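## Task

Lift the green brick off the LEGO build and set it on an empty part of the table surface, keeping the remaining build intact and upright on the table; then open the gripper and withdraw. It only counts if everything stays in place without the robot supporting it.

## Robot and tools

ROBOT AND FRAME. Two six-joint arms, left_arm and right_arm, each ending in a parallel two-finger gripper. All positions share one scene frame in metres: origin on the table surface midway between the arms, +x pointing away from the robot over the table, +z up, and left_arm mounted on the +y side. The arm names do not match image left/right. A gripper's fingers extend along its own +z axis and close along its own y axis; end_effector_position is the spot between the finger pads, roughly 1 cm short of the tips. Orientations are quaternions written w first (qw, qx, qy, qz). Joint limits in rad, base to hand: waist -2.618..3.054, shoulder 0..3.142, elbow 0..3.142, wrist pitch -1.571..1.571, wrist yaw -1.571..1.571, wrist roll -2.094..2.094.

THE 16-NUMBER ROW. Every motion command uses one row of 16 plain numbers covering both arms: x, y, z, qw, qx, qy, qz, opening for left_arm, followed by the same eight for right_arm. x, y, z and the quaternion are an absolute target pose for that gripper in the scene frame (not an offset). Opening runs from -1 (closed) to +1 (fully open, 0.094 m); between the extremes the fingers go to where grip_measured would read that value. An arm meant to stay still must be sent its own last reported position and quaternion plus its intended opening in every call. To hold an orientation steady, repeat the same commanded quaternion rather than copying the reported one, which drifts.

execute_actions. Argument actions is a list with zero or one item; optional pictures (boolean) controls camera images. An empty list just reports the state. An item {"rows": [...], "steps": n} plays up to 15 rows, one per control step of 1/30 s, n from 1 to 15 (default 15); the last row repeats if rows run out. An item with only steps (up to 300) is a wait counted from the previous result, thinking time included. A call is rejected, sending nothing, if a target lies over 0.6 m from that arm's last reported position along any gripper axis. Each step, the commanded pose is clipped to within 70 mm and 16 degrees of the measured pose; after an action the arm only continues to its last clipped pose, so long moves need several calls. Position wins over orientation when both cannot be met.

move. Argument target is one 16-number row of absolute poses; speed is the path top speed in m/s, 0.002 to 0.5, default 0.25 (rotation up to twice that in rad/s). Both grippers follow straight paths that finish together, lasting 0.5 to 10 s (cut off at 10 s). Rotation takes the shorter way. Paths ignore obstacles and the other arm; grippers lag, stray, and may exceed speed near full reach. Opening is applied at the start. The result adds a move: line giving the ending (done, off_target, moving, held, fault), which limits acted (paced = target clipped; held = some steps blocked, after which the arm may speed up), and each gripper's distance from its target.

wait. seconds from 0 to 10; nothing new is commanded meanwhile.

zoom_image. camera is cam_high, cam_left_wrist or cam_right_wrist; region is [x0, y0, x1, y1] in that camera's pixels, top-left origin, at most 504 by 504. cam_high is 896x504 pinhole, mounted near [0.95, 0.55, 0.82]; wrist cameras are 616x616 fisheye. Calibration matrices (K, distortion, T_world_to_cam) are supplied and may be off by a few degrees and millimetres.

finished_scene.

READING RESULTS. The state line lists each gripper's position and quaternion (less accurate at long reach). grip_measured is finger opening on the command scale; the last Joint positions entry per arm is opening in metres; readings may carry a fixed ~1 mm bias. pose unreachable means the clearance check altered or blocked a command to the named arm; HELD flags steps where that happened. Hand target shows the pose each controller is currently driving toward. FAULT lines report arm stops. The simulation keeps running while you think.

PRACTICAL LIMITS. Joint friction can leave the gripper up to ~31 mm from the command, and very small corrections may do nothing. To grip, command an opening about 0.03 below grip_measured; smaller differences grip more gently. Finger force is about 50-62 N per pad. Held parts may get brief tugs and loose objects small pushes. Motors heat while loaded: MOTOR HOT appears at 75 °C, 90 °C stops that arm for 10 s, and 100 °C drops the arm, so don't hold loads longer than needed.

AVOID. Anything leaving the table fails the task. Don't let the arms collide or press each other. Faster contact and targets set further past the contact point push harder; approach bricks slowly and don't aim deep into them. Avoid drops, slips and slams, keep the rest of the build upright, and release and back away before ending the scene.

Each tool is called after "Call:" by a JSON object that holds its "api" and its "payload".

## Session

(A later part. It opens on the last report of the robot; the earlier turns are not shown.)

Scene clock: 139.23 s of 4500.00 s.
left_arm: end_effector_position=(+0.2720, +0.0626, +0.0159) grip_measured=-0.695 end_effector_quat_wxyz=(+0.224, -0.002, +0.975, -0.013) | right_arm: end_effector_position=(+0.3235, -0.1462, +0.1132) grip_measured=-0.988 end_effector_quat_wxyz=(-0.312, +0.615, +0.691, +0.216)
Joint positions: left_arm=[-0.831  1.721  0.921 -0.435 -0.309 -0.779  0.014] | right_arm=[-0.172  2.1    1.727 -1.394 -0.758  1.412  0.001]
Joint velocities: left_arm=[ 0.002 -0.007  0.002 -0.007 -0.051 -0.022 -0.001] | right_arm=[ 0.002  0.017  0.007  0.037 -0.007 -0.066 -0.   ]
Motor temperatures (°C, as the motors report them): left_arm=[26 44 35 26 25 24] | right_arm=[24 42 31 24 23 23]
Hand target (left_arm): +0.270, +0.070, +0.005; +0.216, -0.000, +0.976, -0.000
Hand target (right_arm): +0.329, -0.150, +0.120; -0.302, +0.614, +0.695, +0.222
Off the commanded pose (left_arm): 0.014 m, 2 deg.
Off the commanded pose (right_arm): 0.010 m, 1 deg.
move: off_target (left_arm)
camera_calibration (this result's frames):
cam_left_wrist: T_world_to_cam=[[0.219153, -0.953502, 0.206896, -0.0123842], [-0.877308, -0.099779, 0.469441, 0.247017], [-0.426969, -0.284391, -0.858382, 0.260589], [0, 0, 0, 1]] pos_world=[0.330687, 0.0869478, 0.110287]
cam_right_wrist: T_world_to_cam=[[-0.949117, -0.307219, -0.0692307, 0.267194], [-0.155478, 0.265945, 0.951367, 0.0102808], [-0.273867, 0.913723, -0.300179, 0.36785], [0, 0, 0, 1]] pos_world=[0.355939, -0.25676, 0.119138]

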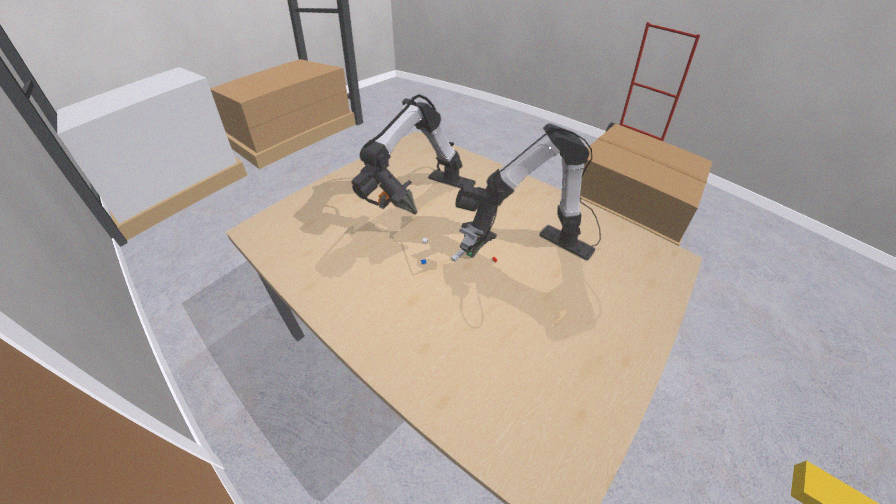

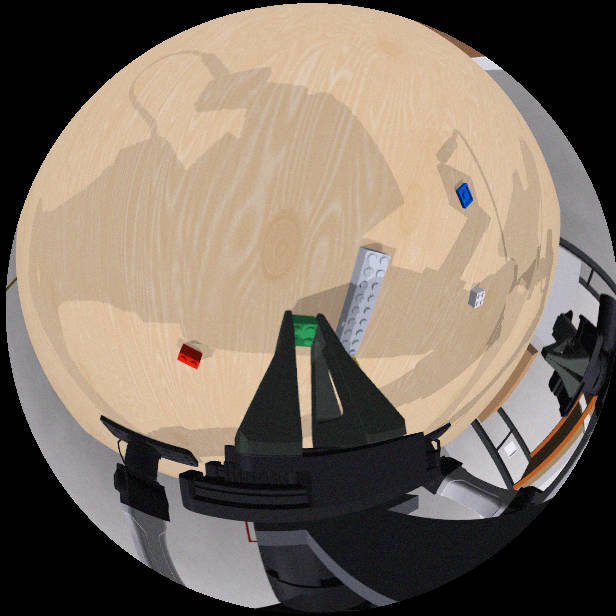

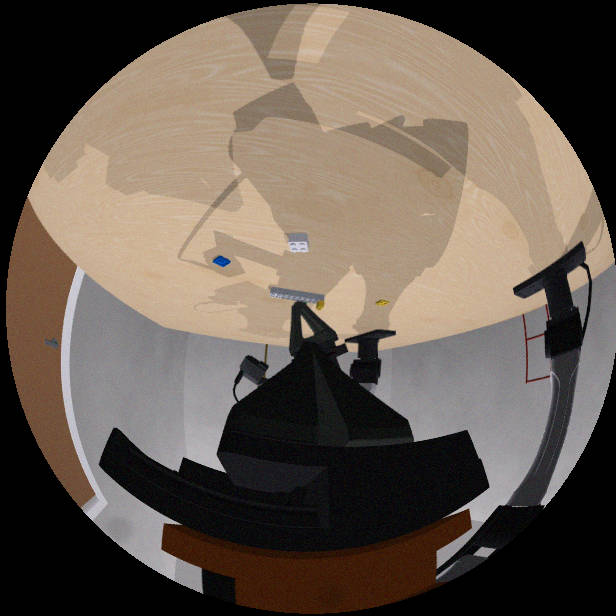

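Close to the build; open only slightly.

Call:
{"api": "move", "payload": {"target": [0.27,0.072,0.006,0.216,0,0.976,0,-0.75,0.33,-0.15,0.12,-0.302,0.614,0.694,0.222,-1], "speed": 0.02}}

Call:
{"api": "move", "payload": {"target": [0.272,0.068,0.014,0.216,0,0.976,0,-0.55,0.33,-0.15,0.12,-0.302,0.614,0.694,0.222,-1]}}

Call:
{"api": "move", "payload": {"target": [0.25,0.09,0.15,0.216,0,0.976,0,-0.55,0.33,-0.15,0.12,-0.302,0.614,0.694,0.222,-1]}}

Scene clock: 147.00 s of 4500.00 s.
left_arm: end_effector_position=(+0.2732, +0.0635, +0.0160) grip_measured=-0.695 end_effector_quat_wxyz=(+0.224, -0.002, +0.974, -0.013) | right_arm: end_effector_position=(+0.3232, -0.1463, +0.1132) grip_measured=-0.988 end_effector_quat_wxyz=(-0.312, +0.615, +0.691, +0.215)
Joint positions: left_arm=[-0.827  1.721  0.921 -0.434 -0.309 -0.775  0.014] | right_arm=[-0.172  2.1    1.727 -1.396 -0.758  1.412  0.001]
Joint velocities: left_arm=[-0.007  0.007  0.002  0.022 -0.007 -0.037 -0.001] | right_arm=[-0.012  0.007  0.007 -0.022  0.022  0.007 -0.   ]
Motor temperatures (°C, as the motors report them): left_arm=[26 43 35 26 25 24] | right_arm=[24 42 31 24 23 23]
Hand target (left_arm): +0.270, +0.072, +0.006; +0.216, +0.000, +0.976, -0.000
Hand target (right_arm): +0.330, -0.150, +0.120; -0.302, +0.615, +0.694, +0.222
Off the commanded pose (left_arm): 0.013 m, 2 deg.
Off the commanded pose (right_arm): 0.010 m, 1 deg.
After step 90, 3.73 s passed at rest.
move: off_target (left_arm)
camera_calibration (this result's frames):
cam_left_wrist: T_world_to_cam=[[0.21932, -0.953556, 0.20647, -0.0118337], [-0.877799, -0.100481, 0.468372, 0.248273], [-0.425872, -0.283962, -0.859068, 0.261133], [0, 0, 0, 1]] pos_world=[0.331738, 0.0878146, 0.110491]
cam_right_wrist: T_world_to_cam=[[-0.948995, -0.307826, -0.0681973, 0.266643], [-0.1547, 0.266136, 0.951441, 0.0100027], [-0.274729, 0.913463, -0.300182, 0.368066], [0, 0, 0, 1]] pos_world=[0.355708, -0.256797, 0.119154]

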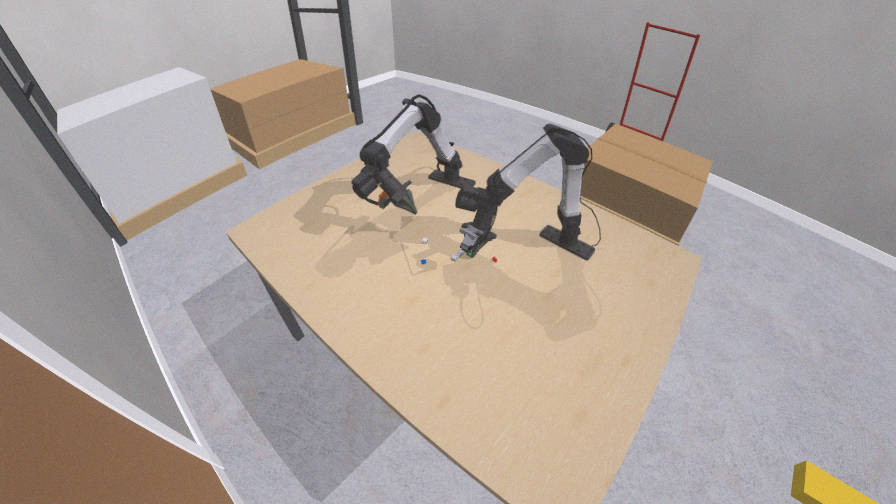

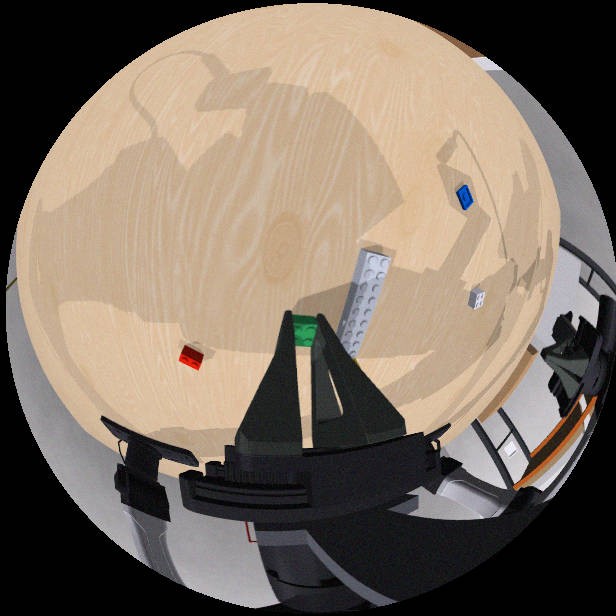

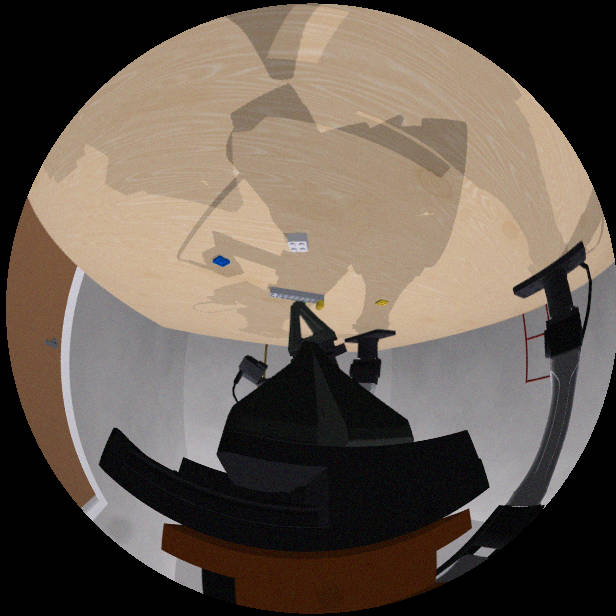

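Scene clock: 147.70 s of 4500.00 s.
left_arm: end_effector_position=(+0.2712, +0.0657, +0.0150) grip_measured=-0.552 end_effector_quat_wxyz=(+0.220, -0.001, +0.976, -0.008) | right_arm: end_effector_position=(+0.3232, -0.1463, +0.1132) grip_measured=-0.988 end_effector_quat_wxyz=(-0.312, +0.615, +0.691, +0.215)
Joint positions: left_arm=[-0.827  1.721  0.921 -0.447 -0.309 -0.775  0.021] | right_arm=[-0.172  2.1    1.727 -1.396 -0.758  1.412  0.001]
Joint velocities: left_arm=[ 0.002  0.002 -0.017 -0.066 -0.037 -0.007 -0.   ] | right_arm=[-0.002  0.002 -0.007 -0.11  -0.051 -0.037 -0.001]
Motor temperatures (°C, as the motors report them): left_arm=[26 43 35 26 25 24] | right_arm=[24 43 31 24 23 23]
Hand target (left_arm): +0.272, +0.068, +0.014; +0.216, +0.000, +0.976, -0.000
Hand target (right_arm): +0.330, -0.150, +0.120; -0.302, +0.615, +0.694, +0.222
Off the commanded pose (left_arm): 0.003 m, 1 deg.
Off the commanded pose (right_arm): 0.010 m, 1 deg.
move: done
camera_calibration (this result's frames):
cam_left_wrist: T_world_to_cam=[[0.22109, -0.955469, 0.195442, -0.0093398], [-0.873644, -0.104973, 0.475107, 0.246284], [-0.433434, -0.275788, -0.857949, 0.261536], [0, 0, 0, 1]] pos_world=[0.330588, 0.0890578, 0.109199]
cam_right_wrist: T_world_to_cam=[[-0.948995, -0.307826, -0.0681973, 0.266643], [-0.1547, 0.266136, 0.951441, 0.0100027], [-0.274729, 0.913463, -0.300182, 0.368066], [0, 0, 0, 1]] pos_world=[0.355708, -0.256797, 0.119154]

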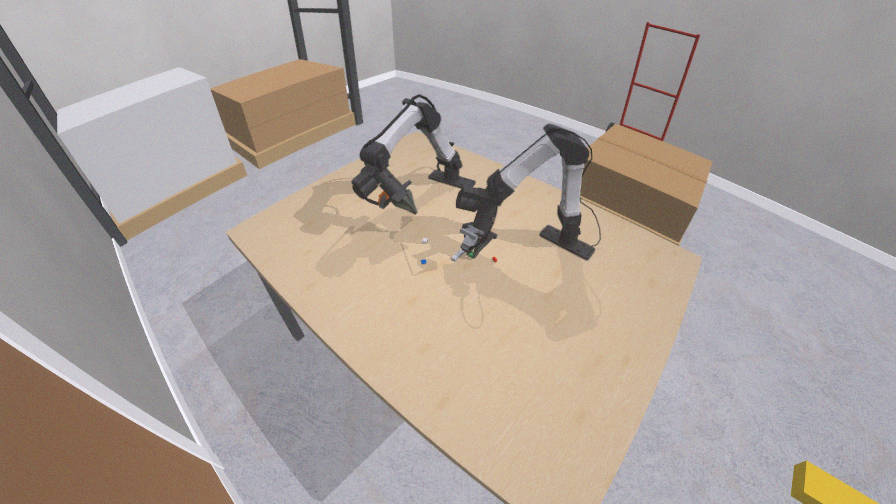

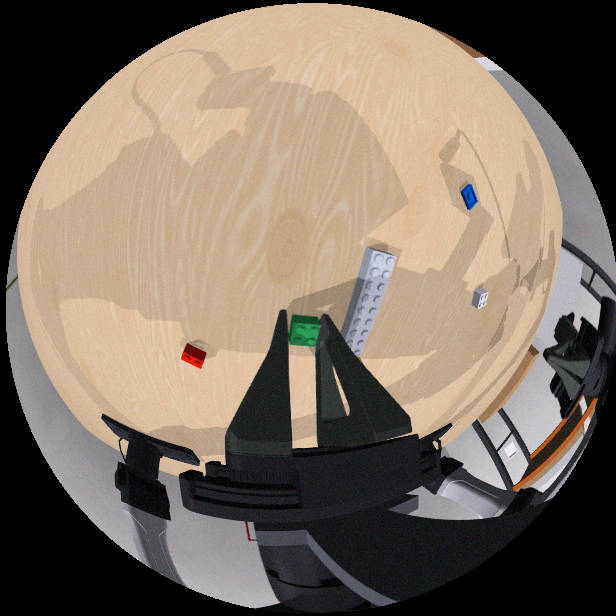

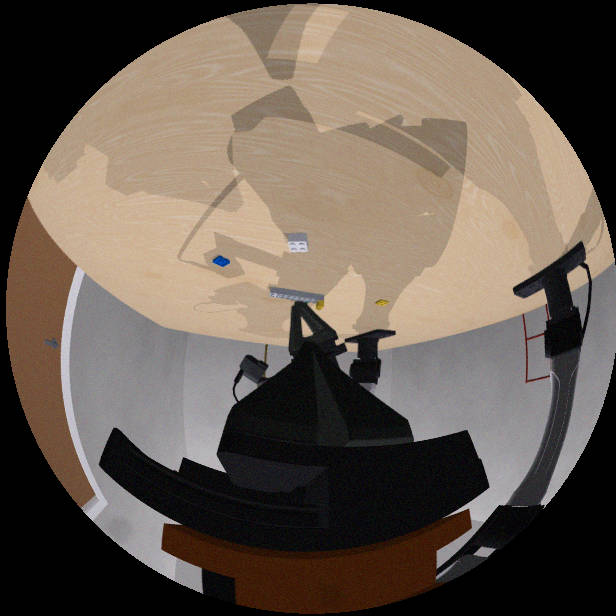

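Scene clock: 149.00 s of 4500.00 s.
left_arm: end_effector_position=(+0.2508, +0.0879, +0.1482) grip_measured=-0.552 end_effector_quat_wxyz=(+0.218, -0.000, +0.976, -0.006) | right_arm: end_effector_position=(+0.3231, -0.1463, +0.1132) grip_measured=-0.988 end_effector_quat_wxyz=(-0.312, +0.615, +0.691, +0.215)
Joint positions: left_arm=[-0.827  1.465  1.217 -1.004 -0.31  -0.775  0.021] | right_arm=[-0.172  2.1    1.727 -1.396 -0.758  1.412  0.001]
Joint velocities: left_arm=[ 0.007 -0.002 -0.017 -0.081  0.051 -0.007  0.001] | right_arm=[-0.007 -0.012 -0.007 -0.007 -0.007  0.022 -0.001]
Motor temperatures (°C, as the motors report them): left_arm=[26 43 35 26 25 24] | right_arm=[24 43 31 24 23 23]
Hand target (left_arm): +0.250, +0.090, +0.149; +0.216, +0.000, +0.976, -0.000
Hand target (right_arm): +0.330, -0.150, +0.120; -0.302, +0.615, +0.694, +0.222
Off the commanded pose (left_arm): 0.003 m, 1 deg.
Off the commanded pose (right_arm): 0.010 m, 1 deg.
move: done
camera_calibration (this result's frames):
cam_left_wrist: T_world_to_cam=[[0.221587, -0.956375, 0.190385, -0.00896952], [-0.872184, -0.107061, 0.477319, 0.167034], [-0.436114, -0.271818, -0.857858, 0.373422], [0, 0, 0, 1]] pos_world=[0.310526, 0.110807, 0.242322]
cam_right_wrist: T_world_to_cam=[[-0.949021, -0.307827, -0.0678313, 0.266539], [-0.154337, 0.266149, 0.951496, 0.00985618], [-0.274843, 0.913459, -0.30009, 0.368078], [0, 0, 0, 1]] pos_world=[0.355636, -0.256799, 0.119158]

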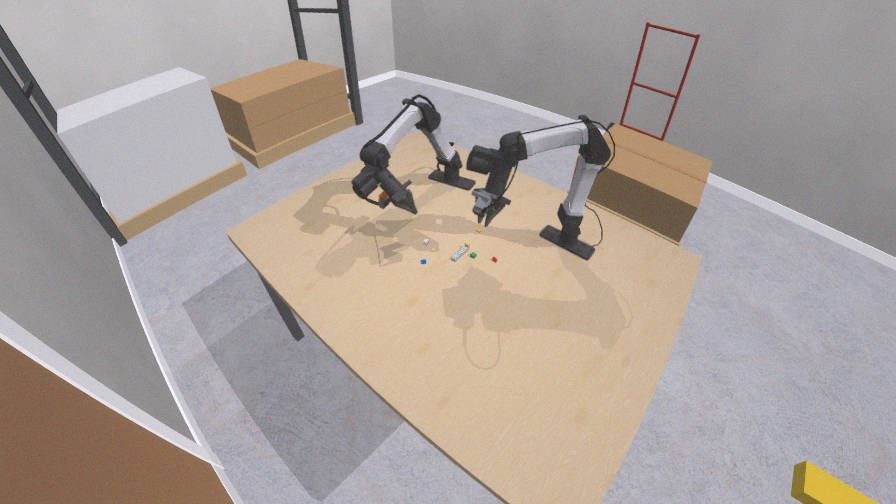

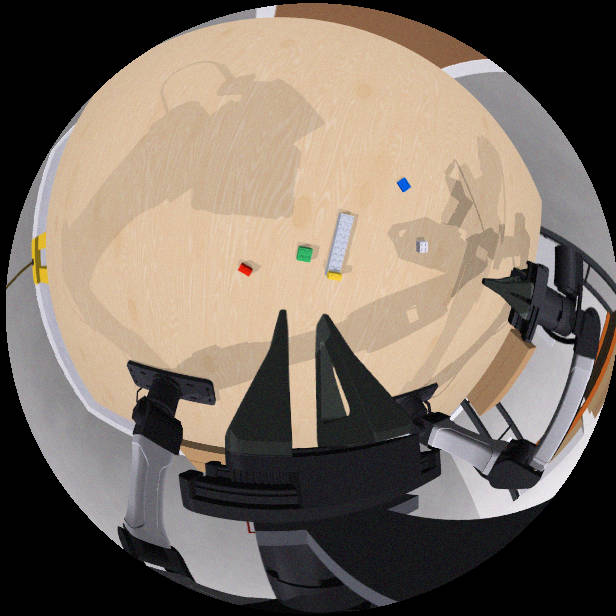

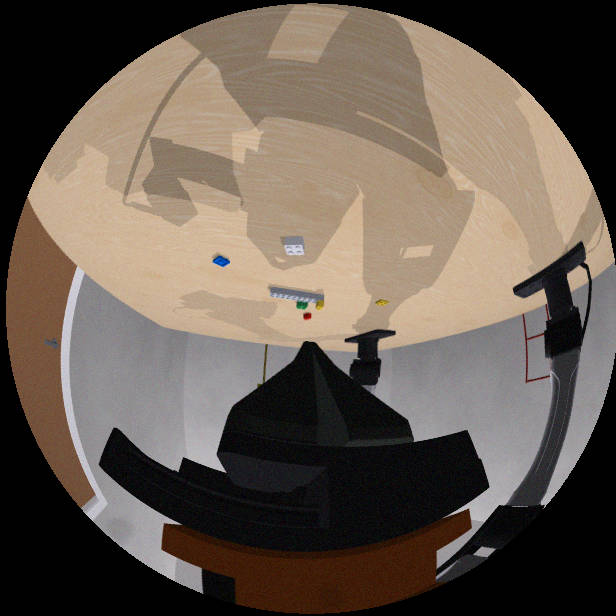

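Call:
{"api": "finished_scene", "payload": {"scene": 2}}

The scene is finished: the task was done.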